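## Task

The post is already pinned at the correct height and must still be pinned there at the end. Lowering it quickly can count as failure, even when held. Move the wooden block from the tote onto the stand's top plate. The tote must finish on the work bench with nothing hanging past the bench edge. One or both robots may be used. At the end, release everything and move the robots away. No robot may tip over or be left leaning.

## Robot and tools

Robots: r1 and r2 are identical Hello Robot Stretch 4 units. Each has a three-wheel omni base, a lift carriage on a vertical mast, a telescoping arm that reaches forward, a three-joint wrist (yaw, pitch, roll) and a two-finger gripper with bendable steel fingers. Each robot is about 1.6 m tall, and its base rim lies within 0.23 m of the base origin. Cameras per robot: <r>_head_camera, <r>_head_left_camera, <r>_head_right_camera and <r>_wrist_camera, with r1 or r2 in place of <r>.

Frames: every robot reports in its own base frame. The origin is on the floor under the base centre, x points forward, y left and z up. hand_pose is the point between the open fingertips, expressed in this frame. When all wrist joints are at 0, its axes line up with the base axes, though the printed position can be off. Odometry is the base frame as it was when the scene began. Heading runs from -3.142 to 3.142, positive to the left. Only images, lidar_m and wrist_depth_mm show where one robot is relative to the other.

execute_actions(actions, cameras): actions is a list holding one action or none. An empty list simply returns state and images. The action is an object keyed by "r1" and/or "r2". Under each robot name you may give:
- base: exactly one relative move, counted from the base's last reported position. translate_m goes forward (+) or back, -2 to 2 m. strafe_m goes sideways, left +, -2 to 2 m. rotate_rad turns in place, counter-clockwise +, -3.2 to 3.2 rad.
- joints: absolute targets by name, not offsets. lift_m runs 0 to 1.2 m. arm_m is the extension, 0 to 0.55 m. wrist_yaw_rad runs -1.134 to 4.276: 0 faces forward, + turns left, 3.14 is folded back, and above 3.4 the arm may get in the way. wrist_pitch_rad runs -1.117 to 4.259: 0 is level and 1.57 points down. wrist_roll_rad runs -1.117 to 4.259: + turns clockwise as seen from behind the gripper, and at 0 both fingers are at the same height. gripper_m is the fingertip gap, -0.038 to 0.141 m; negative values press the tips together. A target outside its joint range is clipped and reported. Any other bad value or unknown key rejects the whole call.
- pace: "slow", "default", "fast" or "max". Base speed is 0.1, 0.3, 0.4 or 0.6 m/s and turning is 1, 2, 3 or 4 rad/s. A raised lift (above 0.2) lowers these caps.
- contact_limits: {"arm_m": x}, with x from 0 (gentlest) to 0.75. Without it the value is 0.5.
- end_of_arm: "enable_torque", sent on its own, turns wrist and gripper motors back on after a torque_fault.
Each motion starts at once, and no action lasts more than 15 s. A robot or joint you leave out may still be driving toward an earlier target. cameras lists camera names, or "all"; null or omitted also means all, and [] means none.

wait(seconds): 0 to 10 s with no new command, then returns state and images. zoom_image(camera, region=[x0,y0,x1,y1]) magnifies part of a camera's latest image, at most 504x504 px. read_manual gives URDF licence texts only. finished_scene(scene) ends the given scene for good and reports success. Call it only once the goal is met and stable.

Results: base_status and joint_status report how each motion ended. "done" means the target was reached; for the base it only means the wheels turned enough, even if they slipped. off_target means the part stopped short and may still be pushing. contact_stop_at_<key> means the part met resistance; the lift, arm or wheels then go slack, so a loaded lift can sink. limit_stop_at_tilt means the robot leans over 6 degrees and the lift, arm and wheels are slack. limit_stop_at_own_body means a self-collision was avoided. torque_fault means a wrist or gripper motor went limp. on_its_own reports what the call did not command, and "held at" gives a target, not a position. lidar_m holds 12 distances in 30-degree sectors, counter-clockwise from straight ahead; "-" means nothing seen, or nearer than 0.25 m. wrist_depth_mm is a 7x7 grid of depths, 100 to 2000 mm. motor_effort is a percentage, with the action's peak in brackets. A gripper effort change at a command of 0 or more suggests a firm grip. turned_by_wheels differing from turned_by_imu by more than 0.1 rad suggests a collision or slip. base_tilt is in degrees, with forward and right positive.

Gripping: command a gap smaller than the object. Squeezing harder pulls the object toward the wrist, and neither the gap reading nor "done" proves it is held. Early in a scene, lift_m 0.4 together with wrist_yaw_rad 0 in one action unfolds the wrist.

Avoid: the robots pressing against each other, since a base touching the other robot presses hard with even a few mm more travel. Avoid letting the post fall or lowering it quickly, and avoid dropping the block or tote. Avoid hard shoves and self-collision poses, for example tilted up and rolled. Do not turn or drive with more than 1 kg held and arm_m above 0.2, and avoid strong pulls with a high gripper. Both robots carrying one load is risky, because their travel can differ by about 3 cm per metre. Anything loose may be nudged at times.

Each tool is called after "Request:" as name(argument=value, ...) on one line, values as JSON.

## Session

Request:
execute_actions(actions=[{"r1":{"joints":{"lift_m":0.4,"wrist_yaw_rad":0},"pace":"fast"},"r2":{"joints":{"lift_m":0.4,"wrist_yaw_rad":0},"pace":"fast"}}], cameras=["r1_head_camera","r2_head_camera","r2_head_left_camera","r1_head_left_camera"])

Scene clock: 2.43 s.
r1.base_odometry: x=+0.000 y=+0.000 heading=+0.000 (m, m, rad; r1's odometry frame)
r1.turned_by_wheels: +0.000 (rad since the last result)
r1.turned_by_imu: -0.001 (rad since the last result)
r1.base_tilt: forward=-0.2 right=-0.2 (deg)
r1.lidar_m: 0.75 0.94 2.01 3.51 2.22 1.27 1.27 1.58 5.28 1.22 0.82 0.73
r1.base_status: not commanded
r1.joint_positions: lift_m=+0.400 arm_m=+0.003 wrist_yaw_rad=+0.001 wrist_pitch_rad=+0.007 wrist_roll_rad=+0.001 gripper_m=+0.057
r1.joint_status: all done
r1.motor_effort: lift_m=+21(23) arm_m=-1(1) wrist_yaw_rad=-1(5) wrist_pitch_rad=-8(8) wrist_roll_rad=+1(0) gripper_m=-4(4) wheel_0=+0(0) wheel_1=+0(0) wheel_2=+0(0) (%)
r1.hand_pose: x=+0.4620 y=-0.0872 z=+0.5759 quat_wxyz=(+1.000, +0.001, +0.003, +0.000) (m; r1's base frame)
r1.wrist_depth_mm: 788 691 609 544 496 449 418 / 798 699 603 544 492 449 418 / 798 691 615 549 500 452 418 / 809 691 615 549 496 455 421 / 809 699 615 544 492 459 421 / 809 699 198 544 195 455 421 / 809 699 627 108 496 445 424
r2.base_odometry: x=+0.000 y=+0.000 heading=+0.000 (m, m, rad; r2's odometry frame)
r2.turned_by_wheels: +0.000 (rad since the last result)
r2.turned_by_imu: +0.000 (rad since the last result)
r2.base_tilt: forward=+0.1 right=+0.0 (deg)
r2.lidar_m: 1.19 3.05 3.27 4.06 1.58 1.34 2.02 2.15 0.99 0.75 0.71 0.79
r2.base_status: not commanded
r2.joint_positions: lift_m=+0.400 arm_m=+0.001 wrist_yaw_rad=+0.000 wrist_pitch_rad=+0.009 wrist_roll_rad=-0.011 gripper_m=+0.057
r2.joint_status: all done
r2.motor_effort: lift_m=+24(25) arm_m=+0(0) wrist_yaw_rad=-2(5) wrist_pitch_rad=-7(7) wrist_roll_rad=+0(1) gripper_m=-2(3) wheel_0=+0(0) wheel_1=+0(0) wheel_2=+1(1) (%)
r2.hand_pose: x=+0.4608 y=-0.0873 z=+0.5752 quat_wxyz=(+1.000, -0.006, +0.005, +0.000) (m; r2's base frame)
r2.wrist_depth_mm: - - - 1366 917 691 554 / - - - 1366 917 683 559 / - - - 1366 917 683 559 / - - - 1397 904 683 554 / - - - 1366 904 683 559 / - - 213 1366 212 668 554 / 1576 1537 1430 153 854 615 549
pictures: r1_head_camera, r1_head_left_camera, r2_head_camera, r2_head_left_camera
Images, in order (width x height): r1_head_camera 420x560, r1_head_left_camera 420x672, r2_head_camera 420x560, r2_head_left_camera 420x672.

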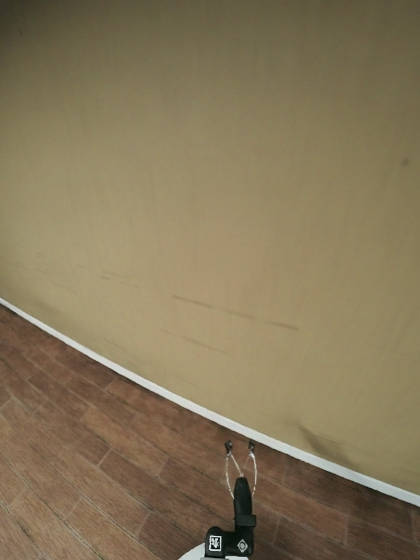

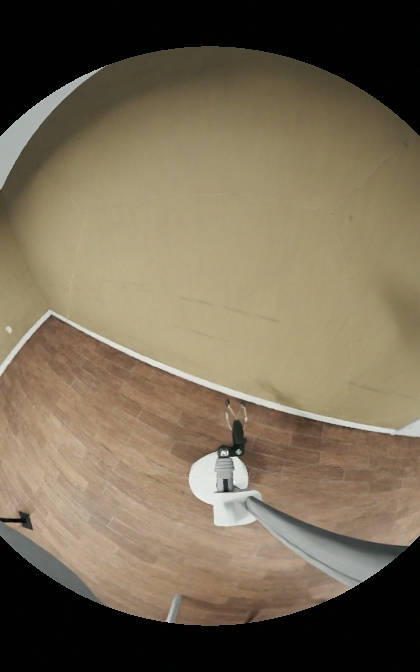

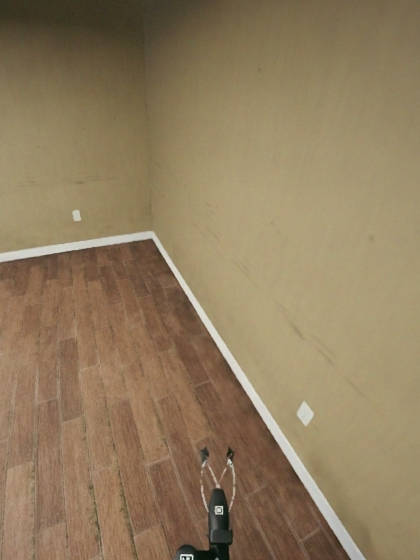

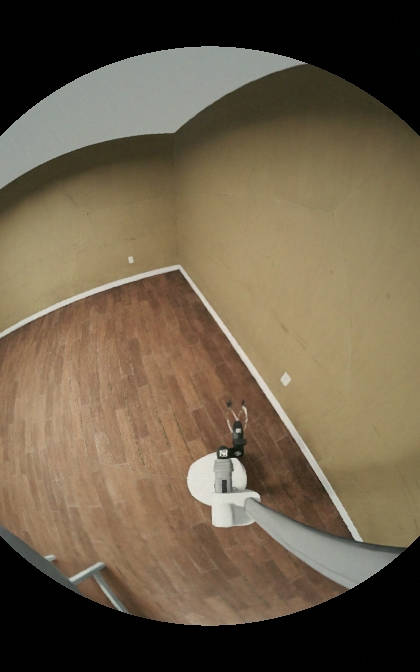

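Request:
execute_actions(actions=[{"r1":{"base":{"rotate_rad":2.7},"pace":"max"}}], cameras=["r1_head_camera","r1_head_left_camera"])

Scene clock: 4.67 s.
r1.base_odometry: x=+0.000 y=+0.000 heading=+2.700 (m, m, rad; r1's odometry frame)
r1.turned_by_wheels: +2.700 (rad since the last result)
r1.turned_by_imu: +2.753 (rad since the last result)
r1.base_tilt: forward=-0.2 right=-0.2 (deg)
r1.lidar_m: 1.26 1.30 1.76 2.82 1.07 0.76 0.73 0.76 1.04 2.90 3.62 2.18
r1.base_status: done
r1.joint_positions: lift_m=+0.400 arm_m=+0.003 wrist_yaw_rad=+0.000 wrist_pitch_rad=+0.007 wrist_roll_rad=+0.001 gripper_m=+0.057
r1.joint_status: not commanded
r1.motor_effort: lift_m=+20(22) arm_m=-1(1) wrist_yaw_rad=-1(1) wrist_pitch_rad=-7(7) wrist_roll_rad=+0(0) gripper_m=-1(2) wheel_0=-1(9) wheel_1=+0(6) wheel_2=+0(10) (%)
r1.hand_pose: x=+0.4620 y=-0.0873 z=+0.5760 quat_wxyz=(+1.000, +0.001, +0.003, +0.000) (m; r1's base frame)
r1.wrist_depth_mm: - - - - - - - / - - - - - - - / 1060 1042 - - - - - / - - - - - - - / - - - - - - - / 1756 1708 198 1983 195 - - / 1308 1229 1205 108 1366 1281 1366
r2.base_odometry: x=+0.000 y=+0.000 heading=+0.000 (m, m, rad; r2's odometry frame)
r2.turned_by_wheels: +0.000 (rad since the last result)
r2.turned_by_imu: +0.000 (rad since the last result)
r2.base_tilt: forward=+0.0 right=+0.1 (deg)
r2.lidar_m: 1.15 3.07 3.27 4.07 1.55 1.35 2.01 2.16 0.96 0.74 0.71 0.78
r2.base_status: not commanded
r2.joint_positions: lift_m=+0.400 arm_m=+0.001 wrist_yaw_rad=+0.000 wrist_pitch_rad=+0.009 wrist_roll_rad=-0.011 gripper_m=+0.057
r2.joint_status: not commanded
r2.motor_effort: lift_m=+25(24) arm_m=+0(0) wrist_yaw_rad=-1(2) wrist_pitch_rad=-7(8) wrist_roll_rad=+0(0) gripper_m=-2(5) wheel_0=+0(0) wheel_1=+0(0) wheel_2=+1(1) (%)
r2.hand_pose: x=+0.4608 y=-0.0873 z=+0.5752 quat_wxyz=(+1.000, -0.006, +0.005, +0.000) (m; r2's base frame)
r2.wrist_depth_mm: - - - 1397 917 683 559 / - - - 1336 904 691 559 / - - - 1366 917 691 554 / - - - 1366 904 683 554 / - - - 1308 891 683 549 / - - 214 1336 213 676 554 / 1537 1499 1430 154 866 621 549
pictures: r1_head_camera, r1_head_left_camera
Images, in order (width x height): r1_head_camera 420x560, r1_head_left_camera 420x672.

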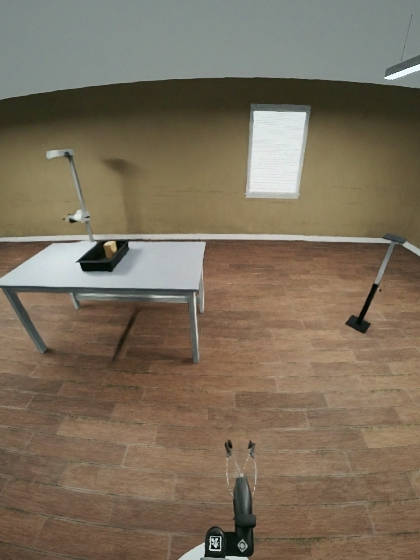

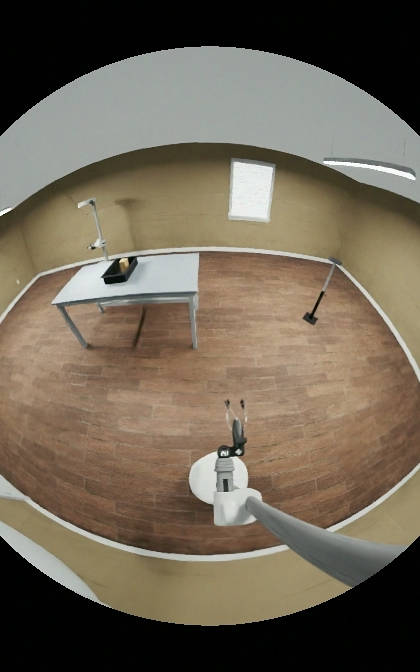

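Request:
execute_actions(actions=[{"r1":{"base":{"strafe_m":0.88},"pace":"max"}}], cameras=[])

Request:
execute_actions(actions=[{"r1":{"base":{"translate_m":0.85},"joints":{"lift_m":1.05,"wrist_pitch_rad":1.0,"gripper_m":0.1},"pace":"max"}}], cameras=[])

Request:
execute_actions(actions=[{"r1":{"joints":{"arm_m":0.35},"pace":"fast"}}], cameras=["r1_wrist_camera"])

Scene clock: 8.00 s.
r1.base_odometry: x=-0.376 y=-0.796 heading=+2.700 (m, m, rad; r1's odometry frame)
r1.turned_by_wheels: +0.000 (rad since the last result)
r1.turned_by_imu: +0.001 (rad since the last result)
r1.base_tilt: forward=-0.2 right=-0.2 (deg)
r1.lidar_m: 1.24 1.29 4.55 2.93 1.06 0.77 0.73 0.76 1.06 2.91 2.81 1.30
r1.base_status: done
r1.joint_positions: lift_m=+0.400 arm_m=+0.003 wrist_yaw_rad=+0.000 wrist_pitch_rad=+0.007 wrist_roll_rad=+0.001 gripper_m=+0.057
r1.joint_status: not commanded
r1.motor_effort: lift_m=+18(20) arm_m=-1(1) wrist_yaw_rad=+0(1) wrist_pitch_rad=-8(8) wrist_roll_rad=+2(1) gripper_m=-3(5) wheel_0=+1(13) wheel_1=+1(12) wheel_2=-1(4) (%)
r1.hand_pose: x=+0.4619 y=-0.0874 z=+0.5762 quat_wxyz=(+1.000, +0.001, +0.003, +0.000) (m; r1's base frame)
r1.wrist_depth_mm: - - - - - - - / - - - - - - - / - 1060 1205 1205 - - - / - - - - - - - / - - - - - - - / 1756 1708 198 1708 195 1808 - / 1255 1255 1336 108 1336 1205 1366
r2.base_odometry: x=+0.000 y=+0.000 heading=+0.000 (m, m, rad; r2's odometry frame)
r2.turned_by_wheels: +0.000 (rad since the last result)
r2.turned_by_imu: +0.000 (rad since the last result)
r2.base_tilt: forward=+0.1 right=+0.0 (deg)
r2.lidar_m: 1.18 3.05 3.27 4.05 1.57 1.32 2.00 2.15 0.97 0.72 0.72 0.77
r2.base_status: not commanded
r2.joint_positions: lift_m=+0.400 arm_m=+0.001 wrist_yaw_rad=+0.000 wrist_pitch_rad=+0.009 wrist_roll_rad=-0.011 gripper_m=+0.057
r2.joint_status: not commanded
r2.motor_effort: lift_m=+24(24) arm_m=+0(0) wrist_yaw_rad=-1(2) wrist_pitch_rad=-7(8) wrist_roll_rad=+0(0) gripper_m=+0(5) wheel_0=-1(1) wheel_1=+0(0) wheel_2=+1(1) (%)
r2.hand_pose: x=+0.4608 y=-0.0873 z=+0.5752 quat_wxyz=(+1.000, -0.006, +0.005, +0.000) (m; r2's base frame)
r2.wrist_depth_mm: - - - 1366 891 683 554 / - - - 1366 931 676 564 / - - - 1397 917 683 554 / - - - 1336 904 676 554 / - - - 1397 891 683 544 / - - 213 1336 213 676 554 / 1576 1499 1464 153 854 634 554
pictures: none
No camera images: the call's "cameras" was empty. Leave "cameras" out to get every camera's image.

Scene clock: 11.13 s.
r1.base_odometry: x=-1.145 y=-0.432 heading=+2.700 (m, m, rad; r1's odometry frame)
r1.turned_by_wheels: +0.000 (rad since the last result)
r1.turned_by_imu: +0.001 (rad since the last result)
r1.base_tilt: forward=-0.2 right=-0.2 (deg)
r1.lidar_m: 0.38 0.40 0.55 4.38 2.24 1.68 1.58 1.67 2.29 4.35 0.56 0.40
r1.base_status: done
r1.joint_positions: lift_m=+1.050 arm_m=+0.003 wrist_yaw_rad=+0.000 wrist_pitch_rad=+1.001 wrist_roll_rad=+0.001 gripper_m=+0.100
r1.joint_status: all done
r1.motor_effort: lift_m=+20(24) arm_m=+0(1) wrist_yaw_rad=+1(1) wrist_pitch_rad=-4(7) wrist_roll_rad=+1(0) gripper_m=-3(3) wheel_0=+0(7) wheel_1=-1(5) wheel_2=-1(15) (%)
r1.hand_pose: x=+0.3290 y=-0.0874 z=+0.9851 quat_wxyz=(+0.877, +0.000, +0.480, +0.000) (m; r1's base frame)
r1.wrist_depth_mm: 732 723 683 654 723 732 723 / 647 621 640 621 634 640 640 / 580 569 530 549 580 580 574 / 525 530 521 525 521 521 521 / 480 480 480 480 477 480 477 / 1182 1182 219 1160 216 455 788 / 1098 1078 1098 108 1098 1098 1098
r2.base_odometry: x=+0.000 y=+0.000 heading=+0.000 (m, m, rad; r2's odometry frame)
r2.turned_by_wheels: +0.000 (rad since the last result)
r2.turned_by_imu: +0.000 (rad since the last result)
r2.base_tilt: forward=-0.1 right=-0.1 (deg)
r2.lidar_m: 1.19 3.04 3.31 4.07 1.58 1.36 1.99 2.14 0.95 0.75 0.71 0.79
r2.base_status: not commanded
r2.joint_positions: lift_m=+0.400 arm_m=+0.001 wrist_yaw_rad=+0.000 wrist_pitch_rad=+0.009 wrist_roll_rad=-0.011 gripper_m=+0.057
r2.joint_status: not commanded
r2.motor_effort: lift_m=+24(25) arm_m=+0(0) wrist_yaw_rad=-2(2) wrist_pitch_rad=-8(7) wrist_roll_rad=-1(1) gripper_m=-2(4) wheel_0=+0(1) wheel_1=+0(0) wheel_2=+1(1) (%)
r2.hand_pose: x=+0.4608 y=-0.0873 z=+0.5752 quat_wxyz=(+1.000, -0.006, +0.005, +0.000) (m; r2's base frame)
r2.wrist_depth_mm: - - - 1336 917 683 559 / - - - 1366 917 683 554 / - - - 1366 891 676 549 / - - - 1366 904 676 559 / - - - 1308 891 676 549 / - - 213 1308 213 676 554 / 1576 1499 1430 153 842 621 549
pictures: none
No camera images: the call's "cameras" was empty. Leave "cameras" out to get every camera's image.

Scene clock: 12.93 s.
r1.base_odometry: x=-1.145 y=-0.432 heading=+2.700 (m, m, rad; r1's odometry frame)
r1.turned_by_wheels: +0.000 (rad since the last result)
r1.turned_by_imu: +0.000 (rad since the last result)
r1.base_tilt: forward=-0.2 right=-0.3 (deg)
r1.lidar_m: 0.38 0.39 0.55 4.39 2.26 1.67 1.59 1.65 2.28 4.35 0.57 0.41
r1.base_status: not commanded
r1.joint_positions: lift_m=+1.050 arm_m=+0.349 wrist_yaw_rad=+0.000 wrist_pitch_rad=+1.001 wrist_roll_rad=+0.001 gripper_m=+0.100
r1.joint_status: all done
r1.motor_effort: lift_m=+20(21) arm_m=+6(7) wrist_yaw_rad=+1(0) wrist_pitch_rad=-4(5) wrist_roll_rad=+1(1) gripper_m=-1(1) wheel_0=+0(0) wheel_1=+0(0) wheel_2=-1(1) (%)
r1.hand_pose: x=+0.6754 y=-0.0874 z=+0.9851 quat_wxyz=(+0.877, +0.000, +0.480, +0.000) (m; r1's base frame)
r1.wrist_depth_mm: 1808 1863 1921 1983 1921 1983 1921 / 640 647 640 640 640 640 634 / 574 535 539 549 574 580 574 / 525 469 397 500 521 521 521 / 480 462 469 469 477 480 480 / 430 424 218 433 216 442 439 / 349 399 413 108 410 402 410
r2.base_odometry: x=+0.000 y=+0.000 heading=+0.000 (m, m, rad; r2's odometry frame)
r2.turned_by_wheels: +0.000 (rad since the last result)
r2.turned_by_imu: +0.000 (rad since the last result)
r2.base_tilt: forward=+0.1 right=-0.1 (deg)
r2.lidar_m: 1.19 3.05 3.27 4.07 1.55 1.34 2.01 2.16 0.97 0.75 0.72 0.78
r2.base_status: not commanded
r2.joint_positions: lift_m=+0.400 arm_m=+0.001 wrist_yaw_rad=+0.000 wrist_pitch_rad=+0.009 wrist_roll_rad=-0.011 gripper_m=+0.057
r2.joint_status: not commanded
r2.motor_effort: lift_m=+24(24) arm_m=+0(0) wrist_yaw_rad=-1(1) wrist_pitch_rad=-7(8) wrist_roll_rad=+0(0) gripper_m=-5(2) wheel_0=+0(0) wheel_1=+0(0) wheel_2=+1(1) (%)
r2.hand_pose: x=+0.4608 y=-0.0873 z=+0.5752 quat_wxyz=(+1.000, -0.006, +0.005, +0.000) (m; r2's base frame)
r2.wrist_depth_mm: - - - 1430 917 676 554 / - - - 1366 904 676 559 / - - - 1336 917 683 559 / - - - 1366 904 683 559 / - - - 1366 891 683 554 / - - 213 1336 213 676 554 / 1576 1499 1430 153 842 621 554
pictures: r1_wrist_camera
Images, in order (width x height): r1_wrist_camera 616x392.

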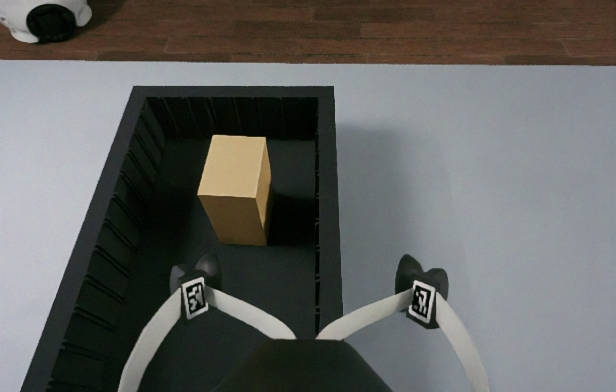

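Request:
execute_actions(actions=[{"r1":{"base":{"strafe_m":0.08},"joints":{"arm_m":0.505,"lift_m":0.98,"gripper_m":0.09}}}], cameras=["r1_wrist_camera"])

Scene clock: 14.60 s.
r1.base_odometry: x=-1.179 y=-0.505 heading=+2.700 (m, m, rad; r1's odometry frame)
r1.turned_by_wheels: +0.000 (rad since the last result)
r1.turned_by_imu: +0.000 (rad since the last result)
r1.base_tilt: forward=-0.1 right=-0.2 (deg)
r1.lidar_m: 0.37 0.40 0.56 4.30 2.25 1.65 1.58 1.66 2.28 4.43 0.56 0.41
r1.base_status: done
r1.joint_positions: lift_m=+0.980 arm_m=+0.504 wrist_yaw_rad=+0.000 wrist_pitch_rad=+1.001 wrist_roll_rad=+0.001 gripper_m=+0.090
r1.joint_status: all done
r1.motor_effort: lift_m=+14(19) arm_m=+6(7) wrist_yaw_rad=+0(0) wrist_pitch_rad=-4(5) wrist_roll_rad=-1(1) gripper_m=-2(3) wheel_0=+0(8) wheel_1=+0(8) wheel_2=-1(3) (%)
r1.hand_pose: x=+0.8303 y=-0.0874 z=+0.9156 quat_wxyz=(+0.877, +0.000, +0.480, +0.000) (m; r1's base frame)
r1.wrist_depth_mm: 1708 1863 1808 1863 1808 1863 1808 / 1661 1618 1618 1618 1618 1618 1576 / 492 488 484 484 484 484 484 / 442 382 424 421 382 439 439 / 404 349 399 272 366 404 404 / 373 294 200 251 213 370 370 / 347 273 342 108 332 336 345
r2.base_odometry: x=+0.000 y=+0.000 heading=+0.000 (m, m, rad; r2's odometry frame)
r2.turned_by_wheels: +0.000 (rad since the last result)
r2.turned_by_imu: +0.000 (rad since the last result)
r2.base_tilt: forward=+0.0 right=+0.0 (deg)
r2.lidar_m: 1.19 3.05 3.27 4.04 1.57 1.33 2.01 2.13 0.97 0.75 0.72 0.77
r2.base_status: not commanded
r2.joint_positions: lift_m=+0.400 arm_m=+0.001 wrist_yaw_rad=+0.000 wrist_pitch_rad=+0.009 wrist_roll_rad=-0.011 gripper_m=+0.057
r2.joint_status: not commanded
r2.motor_effort: lift_m=+24(24) arm_m=+0(0) wrist_yaw_rad=-2(2) wrist_pitch_rad=-8(7) wrist_roll_rad=-1(0) gripper_m=-3(1) wheel_0=+0(0) wheel_1=+0(0) wheel_2=+1(1) (%)
r2.hand_pose: x=+0.4608 y=-0.0873 z=+0.5752 quat_wxyz=(+1.000, -0.006, +0.005, +0.000) (m; r2's base frame)
r2.wrist_depth_mm: - - - 1366 904 699 559 / - - - 1366 917 691 554 / - - - 1366 904 691 554 / - - - 1336 917 676 554 / - - - 1336 891 683 559 / - - 213 1336 213 661 559 / 1618 1499 1397 153 854 627 554
pictures: r1_wrist_camera
Images, in order (width x height): r1_wrist_camera 616x392.

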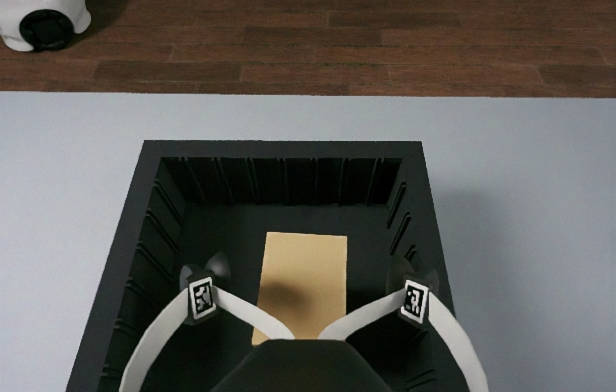

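Request:
execute_actions(actions=[{"r1":{"base":{"strafe_m":0.008},"joints":{"arm_m":0.515,"lift_m":0.915,"gripper_m":0.082}}}], cameras=[])

Request:
execute_actions(actions=[{"r1":{"joints":{"gripper_m":0.005}}}], cameras=["r1_wrist_camera"])

Request:
execute_actions(actions=[{"r1":{"joints":{"lift_m":1.06}}}], cameras=[])

Request:
execute_actions(actions=[{"r1":{"joints":{"arm_m":0.1},"pace":"fast"}}], cameras=["r1_wrist_camera","r1_head_right_camera"])

Scene clock: 16.07 s.
r1.base_odometry: x=-1.182 y=-0.512 heading=+2.700 (m, m, rad; r1's odometry frame)
r1.turned_by_wheels: +0.000 (rad since the last result)
r1.turned_by_imu: +0.000 (rad since the last result)
r1.base_tilt: forward=-0.2 right=-0.2 (deg)
r1.lidar_m: 0.38 0.39 0.55 4.29 2.27 1.66 1.60 1.64 2.30 4.45 0.56 0.40
r1.base_status: done
r1.joint_positions: lift_m=+0.915 arm_m=+0.514 wrist_yaw_rad=+0.000 wrist_pitch_rad=+1.001 wrist_roll_rad=+0.001 gripper_m=+0.082
r1.joint_status: all done
r1.motor_effort: lift_m=+14(13) arm_m=+6(7) wrist_yaw_rad=+0(0) wrist_pitch_rad=-4(5) wrist_roll_rad=+0(1) gripper_m=-3(3) wheel_0=+2(9) wheel_1=-1(5) wheel_2=-1(1) (%)
r1.hand_pose: x=+0.8403 y=-0.0874 z=+0.8506 quat_wxyz=(+0.877, +0.000, +0.480, +0.000) (m; r1's base frame)
r1.wrist_depth_mm: 1661 1756 1708 1756 1708 1708 1708 / 449 452 452 445 449 445 445 / 404 309 324 322 315 392 402 / 366 286 364 359 355 351 364 / 330 287 330 202 286 254 334 / 229 270 194 186 191 224 307 / 211 254 283 108 282 204 286
r2.base_odometry: x=+0.000 y=+0.000 heading=+0.000 (m, m, rad; r2's odometry frame)
r2.turned_by_wheels: +0.000 (rad since the last result)
r2.turned_by_imu: +0.000 (rad since the last result)
r2.base_tilt: forward=+0.1 right=+0.0 (deg)
r2.lidar_m: 1.17 3.06 3.30 4.07 1.59 1.33 1.94 2.21 0.97 0.74 0.71 0.78
r2.base_status: not commanded
r2.joint_positions: lift_m=+0.400 arm_m=+0.001 wrist_yaw_rad=+0.000 wrist_pitch_rad=+0.009 wrist_roll_rad=-0.011 gripper_m=+0.057
r2.joint_status: not commanded
r2.motor_effort: lift_m=+25(24) arm_m=+0(0) wrist_yaw_rad=-2(2) wrist_pitch_rad=-7(8) wrist_roll_rad=+0(1) gripper_m=-1(6) wheel_0=+0(0) wheel_1=+0(0) wheel_2=+1(1) (%)
r2.hand_pose: x=+0.4608 y=-0.0873 z=+0.5752 quat_wxyz=(+1.000, -0.006, +0.005, +0.000) (m; r2's base frame)
r2.wrist_depth_mm: - - - 1336 917 676 554 / - - - 1366 917 683 564 / - - - 1366 931 683 559 / - - - 1397 904 691 554 / - - - 1336 904 683 559 / - - 213 1308 212 676 554 / 1576 1537 1464 153 866 627 549
pictures: none
No camera images: the call's "cameras" was empty. Leave "cameras" out to get every camera's image.

Scene clock: 17.63 s.
r1.base_odometry: x=-1.182 y=-0.512 heading=+2.700 (m, m, rad; r1's odometry frame)
r1.turned_by_wheels: +0.000 (rad since the last result)
r1.turned_by_imu: +0.000 (rad since the last result)
r1.base_tilt: forward=-0.2 right=-0.3 (deg)
r1.lidar_m: 0.37 0.40 0.57 4.29 2.25 1.63 1.59 1.67 2.27 4.44 0.55 0.39
r1.base_status: not commanded
r1.joint_positions: lift_m=+0.915 arm_m=+0.514 wrist_yaw_rad=+0.000 wrist_pitch_rad=+1.003 wrist_roll_rad=+0.001 gripper_m=+0.005
r1.joint_status: all done
r1.motor_effort: lift_m=+14(14) arm_m=+6(6) wrist_yaw_rad=+1(0) wrist_pitch_rad=-8(9) wrist_roll_rad=+0(1) gripper_m=-25(25) wheel_0=+2(2) wheel_1=-1(1) wheel_2=+0(1) (%)
r1.hand_pose: x=+0.8400 y=-0.0874 z=+0.8503 quat_wxyz=(+0.877, +0.000, +0.481, +0.000) (m; r1's base frame)
r1.wrist_depth_mm: 1661 1708 1708 1708 1708 1708 1756 / 445 449 445 445 445 445 442 / 402 307 325 324 317 392 397 / 364 286 362 359 351 349 362 / 330 289 330 188 324 253 330 / 228 246 180 173 183 223 306 / 211 274 282 108 283 206 282
r2.base_odometry: x=+0.000 y=+0.000 heading=+0.000 (m, m, rad; r2's odometry frame)
r2.turned_by_wheels: +0.000 (rad since the last result)
r2.turned_by_imu: +0.000 (rad since the last result)
r2.base_tilt: forward=+0.1 right=+0.0 (deg)
r2.lidar_m: 1.15 3.05 3.30 4.07 1.55 1.36 2.01 2.16 0.99 0.75 0.72 0.78
r2.base_status: not commanded
r2.joint_positions: lift_m=+0.400 arm_m=+0.001 wrist_yaw_rad=+0.000 wrist_pitch_rad=+0.009 wrist_roll_rad=-0.011 gripper_m=+0.057
r2.joint_status: not commanded
r2.motor_effort: lift_m=+24(24) arm_m=+0(0) wrist_yaw_rad=-1(1) wrist_pitch_rad=-8(7) wrist_roll_rad=+0(0) gripper_m=-5(2) wheel_0=+0(1) wheel_1=+0(0) wheel_2=+1(1) (%)
r2.hand_pose: x=+0.4608 y=-0.0873 z=+0.5752 quat_wxyz=(+1.000, -0.006, +0.005, +0.000) (m; r2's base frame)
r2.wrist_depth_mm: - - - 1366 931 683 559 / - - - 1366 917 676 559 / - - - 1366 904 676 564 / - - - 1366 904 691 559 / - - - 1366 891 676 554 / - - 214 1336 213 683 559 / 1576 1537 1464 153 854 627 554
pictures: r1_wrist_camera
Images, in order (width x height): r1_wrist_camera 616x392.

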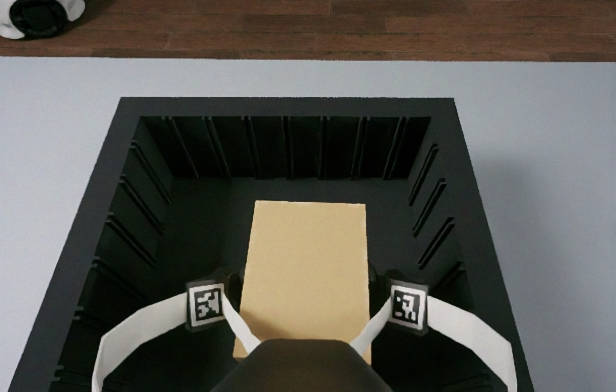

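Scene clock: 19.30 s.
r1.base_odometry: x=-1.182 y=-0.512 heading=+2.700 (m, m, rad; r1's odometry frame)
r1.turned_by_wheels: +0.000 (rad since the last result)
r1.turned_by_imu: +0.000 (rad since the last result)
r1.base_tilt: forward=-0.1 right=-0.3 (deg)
r1.lidar_m: 0.37 0.39 0.55 4.29 2.28 1.66 1.59 1.67 2.27 4.44 0.56 0.39
r1.base_status: not commanded
r1.joint_positions: lift_m=+1.060 arm_m=+0.514 wrist_yaw_rad=+0.000 wrist_pitch_rad=+1.003 wrist_roll_rad=+0.001 gripper_m=+0.005
r1.joint_status: all done
r1.motor_effort: lift_m=+23(24) arm_m=+6(6) wrist_yaw_rad=+1(0) wrist_pitch_rad=-9(9) wrist_roll_rad=+0(1) gripper_m=-24(24) wheel_0=+2(2) wheel_1=-1(1) wheel_2=-1(0) (%)
r1.hand_pose: x=+0.8400 y=-0.0874 z=+0.9946 quat_wxyz=(+0.877, +0.000, +0.481, +0.000) (m; r1's base frame)
r1.wrist_depth_mm: 1708 1921 1921 1921 1921 1983 1921 / 1708 1756 1708 1756 1756 1756 1708 / 591 591 585 580 585 585 574 / 535 535 442 427 521 525 530 / 492 488 442 188 407 488 484 / 452 436 181 173 183 445 449 / 418 338 407 108 345 410 415
r2.base_odometry: x=+0.000 y=+0.000 heading=+0.000 (m, m, rad; r2's odometry frame)
r2.turned_by_wheels: +0.000 (rad since the last result)
r2.turned_by_imu: +0.000 (rad since the last result)
r2.base_tilt: forward=+0.0 right=-0.1 (deg)
r2.lidar_m: 1.17 3.05 3.30 4.05 1.55 1.34 2.00 2.14 0.95 0.75 0.70 0.77
r2.base_status: not commanded
r2.joint_positions: lift_m=+0.400 arm_m=+0.001 wrist_yaw_rad=+0.000 wrist_pitch_rad=+0.009 wrist_roll_rad=-0.011 gripper_m=+0.057
r2.joint_status: not commanded
r2.motor_effort: lift_m=+24(25) arm_m=+0(0) wrist_yaw_rad=-2(1) wrist_pitch_rad=-9(7) wrist_roll_rad=+0(0) gripper_m=-2(3) wheel_0=+0(0) wheel_1=+0(0) wheel_2=+1(1) (%)
r2.hand_pose: x=+0.4608 y=-0.0873 z=+0.5752 quat_wxyz=(+1.000, -0.006, +0.005, +0.000) (m; r2's base frame)
r2.wrist_depth_mm: - - - 1366 917 683 554 / - - - 1366 931 683 549 / - - - 1397 917 683 554 / - - - 1366 904 683 554 / - - - 1308 904 676 549 / - - 213 1336 214 683 549 / 1576 1537 1464 153 854 627 554
pictures: none
No camera images: the call's "cameras" was empty. Leave "cameras" out to get every camera's image.

Scene clock: 21.23 s.
r1.base_odometry: x=-1.182 y=-0.512 heading=+2.700 (m, m, rad; r1's odometry frame)
r1.turned_by_wheels: +0.000 (rad since the last result)
r1.turned_by_imu: +0.000 (rad since the last result)
r1.base_tilt: forward=-0.2 right=-0.2 (deg)
r1.lidar_m: 0.36 0.40 0.54 4.29 2.26 1.66 1.59 1.68 2.27 4.44 0.56 0.38
r1.base_status: not commanded
r1.joint_positions: lift_m=+1.060 arm_m=+0.101 wrist_yaw_rad=+0.000 wrist_pitch_rad=+1.003 wrist_roll_rad=+0.001 gripper_m=+0.005
r1.joint_status: all done
r1.motor_effort: lift_m=+23(23) arm_m=-6(6) wrist_yaw_rad=+2(1) wrist_pitch_rad=-10(10) wrist_roll_rad=+1(1) gripper_m=-27(25) wheel_0=+2(2) wheel_1=-1(1) wheel_2=-1(1) (%)
r1.hand_pose: x=+0.4271 y=-0.0875 z=+0.9946 quat_wxyz=(+0.877, +0.001, +0.481, +0.000) (m; r1's base frame)
r1.wrist_depth_mm: 750 732 707 691 699 732 723 / 654 654 627 654 634 654 647 / 585 597 569 585 574 585 585 / 535 530 496 433 512 530 530 / 488 488 488 188 484 488 488 / 455 452 180 173 183 445 449 / 427 421 421 108 418 418 415
r2.base_odometry: x=+0.000 y=+0.000 heading=+0.000 (m, m, rad; r2's odometry frame)
r2.turned_by_wheels: +0.000 (rad since the last result)
r2.turned_by_imu: +0.000 (rad since the last result)
r2.base_tilt: forward=+0.1 right=+0.0 (deg)
r2.lidar_m: 1.18 3.05 3.26 4.06 1.59 1.35 2.00 2.18 0.98 0.75 0.72 0.78
r2.base_status: not commanded
r2.joint_positions: lift_m=+0.400 arm_m=+0.001 wrist_yaw_rad=+0.000 wrist_pitch_rad=+0.009 wrist_roll_rad=-0.011 gripper_m=+0.057
r2.joint_status: not commanded
r2.motor_effort: lift_m=+24(24) arm_m=+0(0) wrist_yaw_rad=-2(1) wrist_pitch_rad=-8(7) wrist_roll_rad=+0(1) gripper_m=-3(3) wheel_0=+1(0) wheel_1=+0(0) wheel_2=+1(1) (%)
r2.hand_pose: x=+0.4608 y=-0.0873 z=+0.5752 quat_wxyz=(+1.000, -0.006, +0.005, +0.000) (m; r2's base frame)
r2.wrist_depth_mm: - - - 1366 917 683 559 / - - - 1397 917 676 554 / - - - 1366 904 683 554 / - - - 1366 904 676 559 / - - - 1336 904 683 554 / - - 213 1366 213 676 549 / 1576 1499 1430 153 866 634 549
pictures: r1_head_right_camera, r1_wrist_camera
Images, in order (width x height): r1_head_right_camera 420x672, r1_wrist_camera 616x392.

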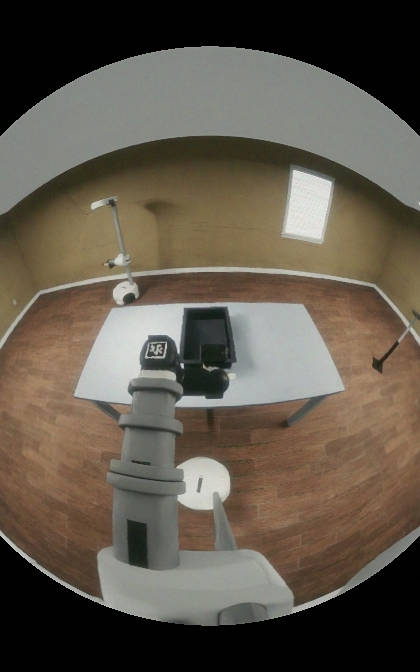

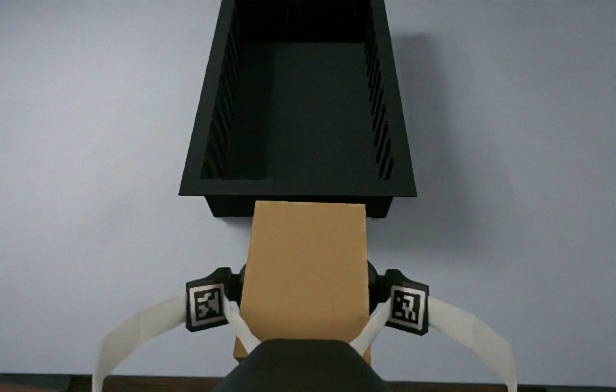

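Request:
execute_actions(actions=[{"r1":{"base":{"strafe_m":-2.0},"joints":{"lift_m":1.2},"pace":"fast"}}], cameras=["r1_wrist_camera","r1_head_right_camera"])

Scene clock: 28.53 s.
r1.base_odometry: x=-0.327 y=+1.296 heading=+2.700 (m, m, rad; r1's odometry frame)
r1.turned_by_wheels: +0.000 (rad since the last result)
r1.turned_by_imu: -0.006 (rad since the last result)
r1.base_tilt: forward=-0.2 right=-0.3 (deg)
r1.lidar_m: 0.36 3.27 1.24 1.51 2.29 1.66 1.58 1.66 2.26 2.42 2.52 0.41
r1.base_status: done
r1.joint_positions: lift_m=+1.199 arm_m=+0.101 wrist_yaw_rad=+0.000 wrist_pitch_rad=+1.003 wrist_roll_rad=+0.001 gripper_m=+0.005
r1.joint_status: all done
joint sent to its limit — the command would take r1.lift_m past its upper limit, so that joint was sent only as far as its limit.
r1.motor_effort: lift_m=+22(23) arm_m=-6(6) wrist_yaw_rad=+1(1) wrist_pitch_rad=-8(9) wrist_roll_rad=+1(1) gripper_m=-24(25) wheel_0=+0(9) wheel_1=+1(10) wheel_2=-1(1) (%)
r1.hand_pose: x=+0.4272 y=-0.0874 z=+1.1336 quat_wxyz=(+0.877, +0.001, +0.481, +0.000) (m; r1's base frame)
r1.wrist_depth_mm: - - - - - 683 - / 1921 1863 1921 1921 1921 715 1921 / 1756 1756 1756 1756 1808 1756 1661 / 1576 1576 1618 1618 1537 1576 1576 / 1430 1464 1464 188 1397 1430 1430 / 1336 1336 180 173 183 1336 1336 / 1229 1229 1229 108 1255 1229 1255
r2.base_odometry: x=+0.000 y=+0.000 heading=+0.000 (m, m, rad; r2's odometry frame)
r2.turned_by_wheels: +0.000 (rad since the last result)
r2.turned_by_imu: +0.001 (rad since the last result)
r2.base_tilt: forward=+0.0 right=+0.1 (deg)
r2.lidar_m: 1.17 3.05 3.31 4.06 1.57 1.34 2.02 2.15 0.99 0.76 0.71 0.77
r2.base_status: not commanded
r2.joint_positions: lift_m=+0.400 arm_m=+0.001 wrist_yaw_rad=+0.000 wrist_pitch_rad=+0.009 wrist_roll_rad=-0.011 gripper_m=+0.057
r2.joint_status: not commanded
r2.motor_effort: lift_m=+24(24) arm_m=+0(0) wrist_yaw_rad=-2(2) wrist_pitch_rad=-7(8) wrist_roll_rad=+0(1) gripper_m=-3(3) wheel_0=+0(0) wheel_1=+0(0) wheel_2=+1(1) (%)
r2.hand_pose: x=+0.4608 y=-0.0873 z=+0.5752 quat_wxyz=(+1.000, -0.006, +0.005, +0.000) (m; r2's base frame)
r2.wrist_depth_mm: - - - 1336 917 683 554 / - - - 1397 904 683 554 / - - - 1336 891 683 554 / - - - 1397 904 683 554 / - - - 1336 904 676 554 / - - 214 1366 213 668 554 / 1537 1537 1464 153 842 621 549
pictures: r1_head_right_camera, r1_wrist_camera
Images, in order (width x height): r1_head_right_camera 420x672, r1_wrist_camera 616x392.

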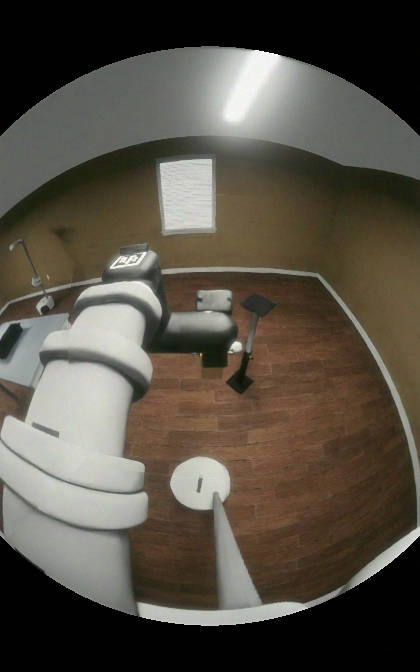

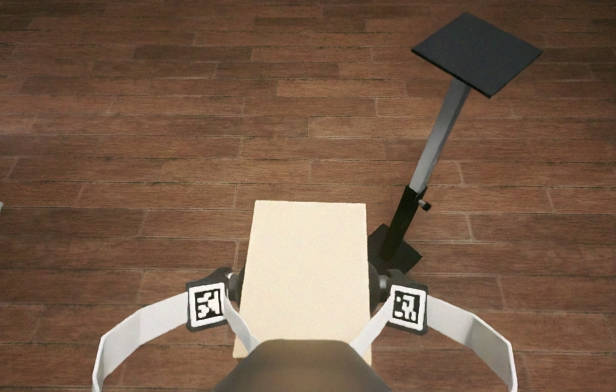

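Request:
execute_actions(actions=[{"r1":{"base":{"strafe_m":-0.29},"joints":{"arm_m":0.4},"pace":"fast"}}], cameras=["r1_wrist_camera"])

Scene clock: 31.03 s.
r1.base_odometry: x=-0.203 y=+1.558 heading=+2.700 (m, m, rad; r1's odometry frame)
r1.turned_by_wheels: +0.000 (rad since the last result)
r1.turned_by_imu: -0.001 (rad since the last result)
r1.base_tilt: forward=-0.2 right=-0.2 (deg)
r1.lidar_m: 0.66 3.26 1.53 1.56 2.28 1.66 1.59 1.66 2.22 2.13 2.22 3.01
r1.base_status: done
r1.joint_positions: lift_m=+1.199 arm_m=+0.399 wrist_yaw_rad=+0.000 wrist_pitch_rad=+1.003 wrist_roll_rad=+0.001 gripper_m=+0.005
r1.joint_status: all done
r1.motor_effort: lift_m=+22(22) arm_m=+6(8) wrist_yaw_rad=+0(0) wrist_pitch_rad=-8(9) wrist_roll_rad=+0(0) gripper_m=-25(26) wheel_0=-1(7) wheel_1=-1(8) wheel_2=-1(3) (%)
r1.hand_pose: x=+0.7251 y=-0.0874 z=+1.1337 quat_wxyz=(+0.877, +0.000, +0.481, +0.000) (m; r1's base frame)
r1.wrist_depth_mm: - - - - - - - / 1921 1921 1921 1921 1921 1921 1921 / 1808 1756 1756 1708 1756 1661 1708 / 1618 1576 1537 496 1537 1618 1537 / 1464 1430 1464 188 1464 1430 1430 / 1366 1336 180 173 183 1336 1336 / 1255 1205 1229 108 1229 1205 1229
r2.base_odometry: x=+0.000 y=+0.000 heading=+0.000 (m, m, rad; r2's odometry frame)
r2.turned_by_wheels: +0.000 (rad since the last result)
r2.turned_by_imu: +0.000 (rad since the last result)
r2.base_tilt: forward=+0.0 right=-0.1 (deg)
r2.lidar_m: 1.20 3.06 3.23 4.04 1.54 1.33 2.01 2.12 0.97 0.71 0.72 0.74
r2.base_status: not commanded
r2.joint_positions: lift_m=+0.400 arm_m=+0.001 wrist_yaw_rad=+0.000 wrist_pitch_rad=+0.009 wrist_roll_rad=-0.011 gripper_m=+0.057
r2.joint_status: not commanded
r2.motor_effort: lift_m=+24(25) arm_m=-1(0) wrist_yaw_rad=-1(2) wrist_pitch_rad=-8(7) wrist_roll_rad=-1(0) gripper_m=-4(4) wheel_0=+0(0) wheel_1=+0(0) wheel_2=+1(1) (%)
r2.hand_pose: x=+0.4608 y=-0.0873 z=+0.5752 quat_wxyz=(+1.000, -0.006, +0.005, +0.000) (m; r2's base frame)
r2.wrist_depth_mm: - - - 1366 904 683 559 / - - - 1397 904 683 554 / - - - 1336 917 683 554 / - - - 1336 904 683 554 / - - - 1308 904 676 559 / - - 214 1397 213 668 554 / 1576 1537 1430 153 854 627 549
pictures: r1_wrist_camera
Images, in order (width x height): r1_wrist_camera 616x392.

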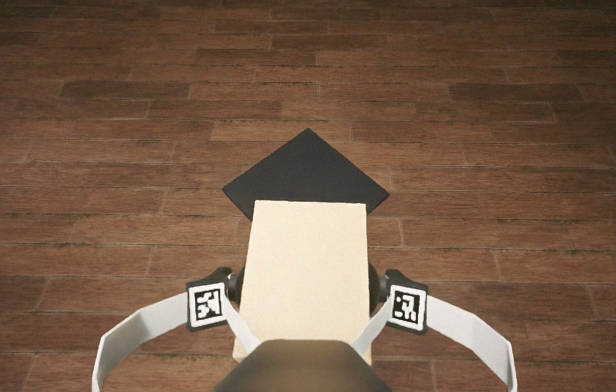

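Request:
execute_actions(actions=[{"r1":{"base":{"translate_m":0.05},"joints":{"arm_m":0.545,"lift_m":1.11}}}], cameras=["r1_wrist_camera","r1_head_right_camera"])

Scene clock: 32.67 s.
r1.base_odometry: x=-0.249 y=+1.579 heading=+2.700 (m, m, rad; r1's odometry frame)
r1.turned_by_wheels: +0.000 (rad since the last result)
r1.turned_by_imu: +0.000 (rad since the last result)
r1.base_tilt: forward=-0.1 right=-0.2 (deg)
r1.lidar_m: 0.78 3.19 1.52 1.52 2.37 1.72 1.64 1.71 2.20 2.14 2.23 3.02
r1.base_status: done
r1.joint_positions: lift_m=+1.110 arm_m=+0.544 wrist_yaw_rad=+0.000 wrist_pitch_rad=+1.003 wrist_roll_rad=+0.001 gripper_m=+0.005
r1.joint_status: all done
r1.motor_effort: lift_m=+14(20) arm_m=+6(6) wrist_yaw_rad=+0(0) wrist_pitch_rad=-8(10) wrist_roll_rad=+0(0) gripper_m=-25(27) wheel_0=+2(4) wheel_1=+0(6) wheel_2=+0(9) (%)
r1.hand_pose: x=+0.8700 y=-0.0874 z=+1.0453 quat_wxyz=(+0.877, +0.000, +0.481, +0.000) (m; r1's base frame)
r1.wrist_depth_mm: - - - - - - - / 1756 1808 1808 1808 1756 1808 1756 / 1618 1618 1618 1661 1576 1618 1576 / 1499 1499 1499 1464 1464 1464 1499 / 1366 1366 1366 189 1366 1336 1366 / 1229 1255 180 173 182 1255 1255 / 1160 1138 314 108 315 1160 1160
r2.base_odometry: x=+0.000 y=+0.000 heading=+0.000 (m, m, rad; r2's odometry frame)
r2.turned_by_wheels: +0.000 (rad since the last result)
r2.turned_by_imu: +0.000 (rad since the last result)
r2.base_tilt: forward=+0.1 right=+0.0 (deg)
r2.lidar_m: 1.15 3.04 3.27 4.05 1.55 1.35 1.99 2.18 0.98 0.73 0.71 0.77
r2.base_status: not commanded
r2.joint_positions: lift_m=+0.400 arm_m=+0.001 wrist_yaw_rad=+0.000 wrist_pitch_rad=+0.009 wrist_roll_rad=-0.011 gripper_m=+0.057
r2.joint_status: not commanded
r2.motor_effort: lift_m=+25(24) arm_m=+0(0) wrist_yaw_rad=-1(1) wrist_pitch_rad=-8(8) wrist_roll_rad=+0(1) gripper_m=-4(6) wheel_0=+0(0) wheel_1=+0(0) wheel_2=+1(1) (%)
r2.hand_pose: x=+0.4608 y=-0.0873 z=+0.5752 quat_wxyz=(+1.000, -0.006, +0.005, +0.000) (m; r2's base frame)
r2.wrist_depth_mm: - - - 1366 917 683 554 / - - - 1397 917 683 554 / - - - 1336 904 683 559 / - - - 1336 904 683 564 / - - - 1366 904 668 564 / - - 213 1308 213 676 554 / 1537 1464 1499 153 854 615 539
pictures: r1_head_right_camera, r1_wrist_camera
Images, in order (width x height): r1_head_right_camera 420x672, r1_wrist_camera 616x392.

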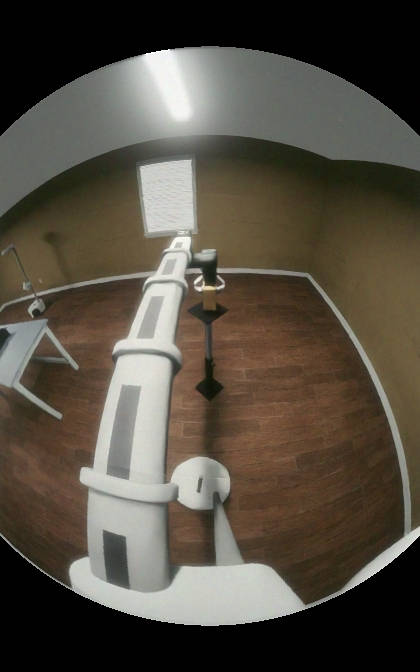

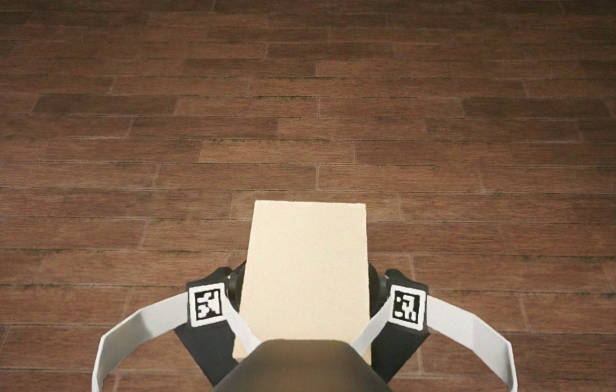

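Request:
execute_actions(actions=[{"r1":{"joints":{"lift_m":1.08},"pace":"slow"}}], cameras=[])

Request:
execute_actions(actions=[{"r1":{"joints":{"gripper_m":0.1}}}], cameras=[])

Request:
execute_actions(actions=[{"r1":{"joints":{"arm_m":0.05,"lift_m":1.15},"pace":"fast"}}], cameras=["r1_wrist_camera","r1_head_left_camera"])

Scene clock: 33.97 s.
r1.base_odometry: x=-0.249 y=+1.579 heading=+2.700 (m, m, rad; r1's odometry frame)
r1.turned_by_wheels: +0.000 (rad since the last result)
r1.turned_by_imu: +0.000 (rad since the last result)
r1.base_tilt: forward=-0.1 right=-0.3 (deg)
r1.lidar_m: 0.76 3.19 1.54 1.55 2.33 1.73 1.64 1.70 2.22 2.12 2.22 3.03
r1.base_status: not commanded
r1.joint_positions: lift_m=+1.080 arm_m=+0.544 wrist_yaw_rad=+0.000 wrist_pitch_rad=+1.003 wrist_roll_rad=+0.001 gripper_m=+0.005
r1.joint_status: all done
r1.motor_effort: lift_m=+14(15) arm_m=+6(6) wrist_yaw_rad=+1(1) wrist_pitch_rad=-8(8) wrist_roll_rad=+1(1) gripper_m=-24(28) wheel_0=+2(2) wheel_1=+0(0) wheel_2=+0(0) (%)
r1.hand_pose: x=+0.8700 y=-0.0874 z=+1.0153 quat_wxyz=(+0.877, +0.000, +0.481, +0.000) (m; r1's base frame)
r1.wrist_depth_mm: - - - - - 1983 1983 / 1756 1808 1756 1756 1756 1708 1756 / 1576 1576 1576 1576 1618 1537 1576 / 1464 1430 1430 1430 1464 1430 1430 / 1336 1336 1308 188 1308 1308 1308 / 1229 1229 180 173 183 1205 1205 / 1118 1118 283 108 287 1118 1138
r2.base_odometry: x=+0.000 y=+0.000 heading=+0.000 (m, m, rad; r2's odometry frame)
r2.turned_by_wheels: +0.000 (rad since the last result)
r2.turned_by_imu: +0.000 (rad since the last result)
r2.base_tilt: forward=+0.1 right=+0.1 (deg)
r2.lidar_m: 1.19 3.04 3.24 4.02 1.59 1.34 2.03 2.18 0.94 0.75 0.72 0.79
r2.base_status: not commanded
r2.joint_positions: lift_m=+0.400 arm_m=+0.001 wrist_yaw_rad=+0.000 wrist_pitch_rad=+0.009 wrist_roll_rad=-0.011 gripper_m=+0.057
r2.joint_status: not commanded
r2.motor_effort: lift_m=+25(25) arm_m=+0(0) wrist_yaw_rad=-2(2) wrist_pitch_rad=-8(8) wrist_roll_rad=+0(0) gripper_m=-2(4) wheel_0=+0(0) wheel_1=+0(0) wheel_2=+1(1) (%)
r2.hand_pose: x=+0.4608 y=-0.0873 z=+0.5752 quat_wxyz=(+1.000, -0.006, +0.005, +0.000) (m; r2's base frame)
r2.wrist_depth_mm: - - - 1397 904 676 554 / - - - 1336 917 683 559 / - - - 1366 904 676 569 / - - - 1366 917 683 559 / - - - 1336 917 683 549 / - - 213 1308 213 683 554 / 1537 1499 1397 153 842 627 549
pictures: none
No camera images: the call's "cameras" was empty. Leave "cameras" out to get every camera's image.

Scene clock: 35.73 s.
r1.base_odometry: x=-0.249 y=+1.579 heading=+2.700 (m, m, rad; r1's odometry frame)
r1.turned_by_wheels: +0.000 (rad since the last result)
r1.turned_by_imu: +0.000 (rad since the last result)
r1.base_tilt: forward=-0.1 right=-0.2 (deg)
r1.lidar_m: 0.77 3.18 1.54 1.51 2.34 1.72 1.64 1.72 2.24 2.13 2.22 3.04
r1.base_status: not commanded
r1.joint_positions: lift_m=+1.080 arm_m=+0.544 wrist_yaw_rad=+0.000 wrist_pitch_rad=+1.001 wrist_roll_rad=+0.001 gripper_m=+0.100
r1.joint_status: all done
r1.motor_effort: lift_m=+14(14) arm_m=+6(6) wrist_yaw_rad=+2(2) wrist_pitch_rad=-4(8) wrist_roll_rad=+2(2) gripper_m=-5(27) wheel_0=+2(2) wheel_1=+0(0) wheel_2=+0(0) (%)
r1.hand_pose: x=+0.8703 y=-0.0875 z=+1.0156 quat_wxyz=(+0.877, +0.001, +0.480, +0.000) (m; r1's base frame)
r1.wrist_depth_mm: - - - - - - - / 1808 1756 1756 1756 1808 1808 1756 / 1576 1576 1576 1576 1576 1576 1618 / 1430 1430 1430 1430 1430 1430 1464 / 1336 1336 1308 198 1308 1308 1308 / 1229 1205 195 182 196 1205 1205 / 1138 1098 283 108 289 1118 1118
r2.base_odometry: x=+0.000 y=+0.000 heading=+0.000 (m, m, rad; r2's odometry frame)
r2.turned_by_wheels: +0.000 (rad since the last result)
r2.turned_by_imu: +0.000 (rad since the last result)
r2.base_tilt: forward=+0.1 right=+0.1 (deg)
r2.lidar_m: 1.21 3.06 3.29 4.05 1.56 1.33 2.00 2.18 0.98 0.74 0.73 0.79
r2.base_status: not commanded
r2.joint_positions: lift_m=+0.400 arm_m=+0.001 wrist_yaw_rad=+0.000 wrist_pitch_rad=+0.009 wrist_roll_rad=-0.011 gripper_m=+0.057
r2.joint_status: not commanded
r2.motor_effort: lift_m=+25(24) arm_m=+0(0) wrist_yaw_rad=-1(1) wrist_pitch_rad=-8(7) wrist_roll_rad=+0(0) gripper_m=-5(3) wheel_0=+0(1) wheel_1=+0(0) wheel_2=+1(1) (%)
r2.hand_pose: x=+0.4608 y=-0.0873 z=+0.5752 quat_wxyz=(+1.000, -0.006, +0.005, +0.000) (m; r2's base frame)
r2.wrist_depth_mm: - - - 1366 891 676 564 / - - - 1397 917 683 559 / - - - 1336 917 683 559 / - - - 1366 904 676 554 / - - - 1308 891 683 564 / - - 214 1336 212 668 549 / 1576 1537 1430 153 842 621 549
pictures: none
No camera images: the call's "cameras" was empty. Leave "cameras" out to get every camera's image.

Scene clock: 37.83 s.
r1.base_odometry: x=-0.249 y=+1.579 heading=+2.700 (m, m, rad; r1's odometry frame)
r1.turned_by_wheels: +0.000 (rad since the last result)
r1.turned_by_imu: +0.000 (rad since the last result)
r1.base_tilt: forward=-0.2 right=-0.3 (deg)
r1.lidar_m: 0.75 3.20 1.54 1.51 2.34 1.70 1.63 1.72 2.21 2.13 2.23 3.04
r1.base_status: not commanded
r1.joint_positions: lift_m=+1.150 arm_m=+0.051 wrist_yaw_rad=+0.000 wrist_pitch_rad=+1.002 wrist_roll_rad=+0.001 gripper_m=+0.100
r1.joint_status: all done
r1.motor_effort: lift_m=+22(24) arm_m=-6(7) wrist_yaw_rad=+1(2) wrist_pitch_rad=-5(6) wrist_roll_rad=+1(1) gripper_m=-1(2) wheel_0=+2(2) wheel_1=+0(0) wheel_2=+0(0) (%)
r1.hand_pose: x=+0.3775 y=-0.0875 z=+1.0849 quat_wxyz=(+0.877, +0.001, +0.480, +0.000) (m; r1's base frame)
r1.wrist_depth_mm: - - - 585 - - - / 1863 1863 1863 1808 1863 1808 1921 / 1708 1661 1661 1708 1708 1661 1661 / 1537 1537 1537 1499 1499 1576 1499 / 1397 1397 1397 1397 1397 1397 1430 / 1281 1281 218 1281 217 1281 1308 / 1205 1160 1205 108 1205 1160 1182
r2.base_odometry: x=+0.000 y=+0.000 heading=+0.000 (m, m, rad; r2's odometry frame)
r2.turned_by_wheels: +0.000 (rad since the last result)
r2.turned_by_imu: +0.000 (rad since the last result)
r2.base_tilt: forward=+0.1 right=-0.1 (deg)
r2.lidar_m: 1.20 3.04 3.28 4.05 1.59 1.33 1.98 2.15 0.97 0.75 0.71 0.77
r2.base_status: not commanded
r2.joint_positions: lift_m=+0.400 arm_m=+0.001 wrist_yaw_rad=+0.000 wrist_pitch_rad=+0.009 wrist_roll_rad=-0.011 gripper_m=+0.057
r2.joint_status: not commanded
r2.motor_effort: lift_m=+24(24) arm_m=+0(0) wrist_yaw_rad=-1(2) wrist_pitch_rad=-8(8) wrist_roll_rad=+0(0) gripper_m=-4(4) wheel_0=+0(0) wheel_1=+0(0) wheel_2=+1(1) (%)
r2.hand_pose: x=+0.4608 y=-0.0873 z=+0.5752 quat_wxyz=(+1.000, -0.006, +0.005, +0.000) (m; r2's base frame)
r2.wrist_depth_mm: - - - 1336 917 683 559 / - - - 1366 931 683 559 / - - - 1397 904 691 554 / - - - 1366 904 676 554 / - - - 1336 917 676 564 / - - 213 1336 213 676 564 / 1537 1537 1430 153 866 627 554
pictures: r1_head_left_camera, r1_wrist_camera
Images, in order (width x height): r1_head_left_camera 420x672, r1_wrist_camera 616x392.

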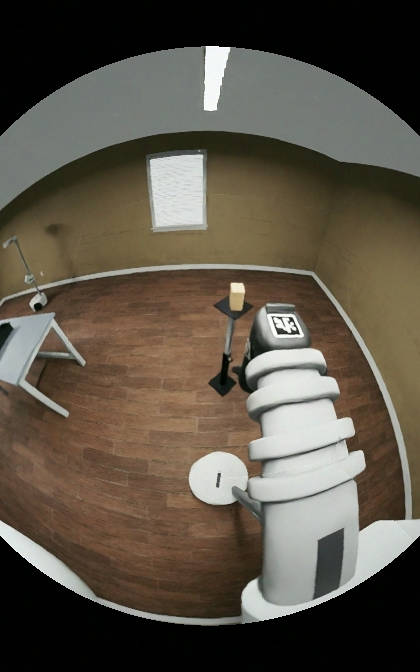

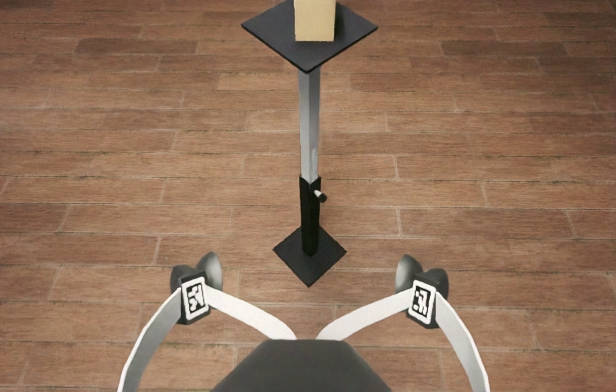

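Request:
finished_scene(scene=2)

The scene is finished: the task was done.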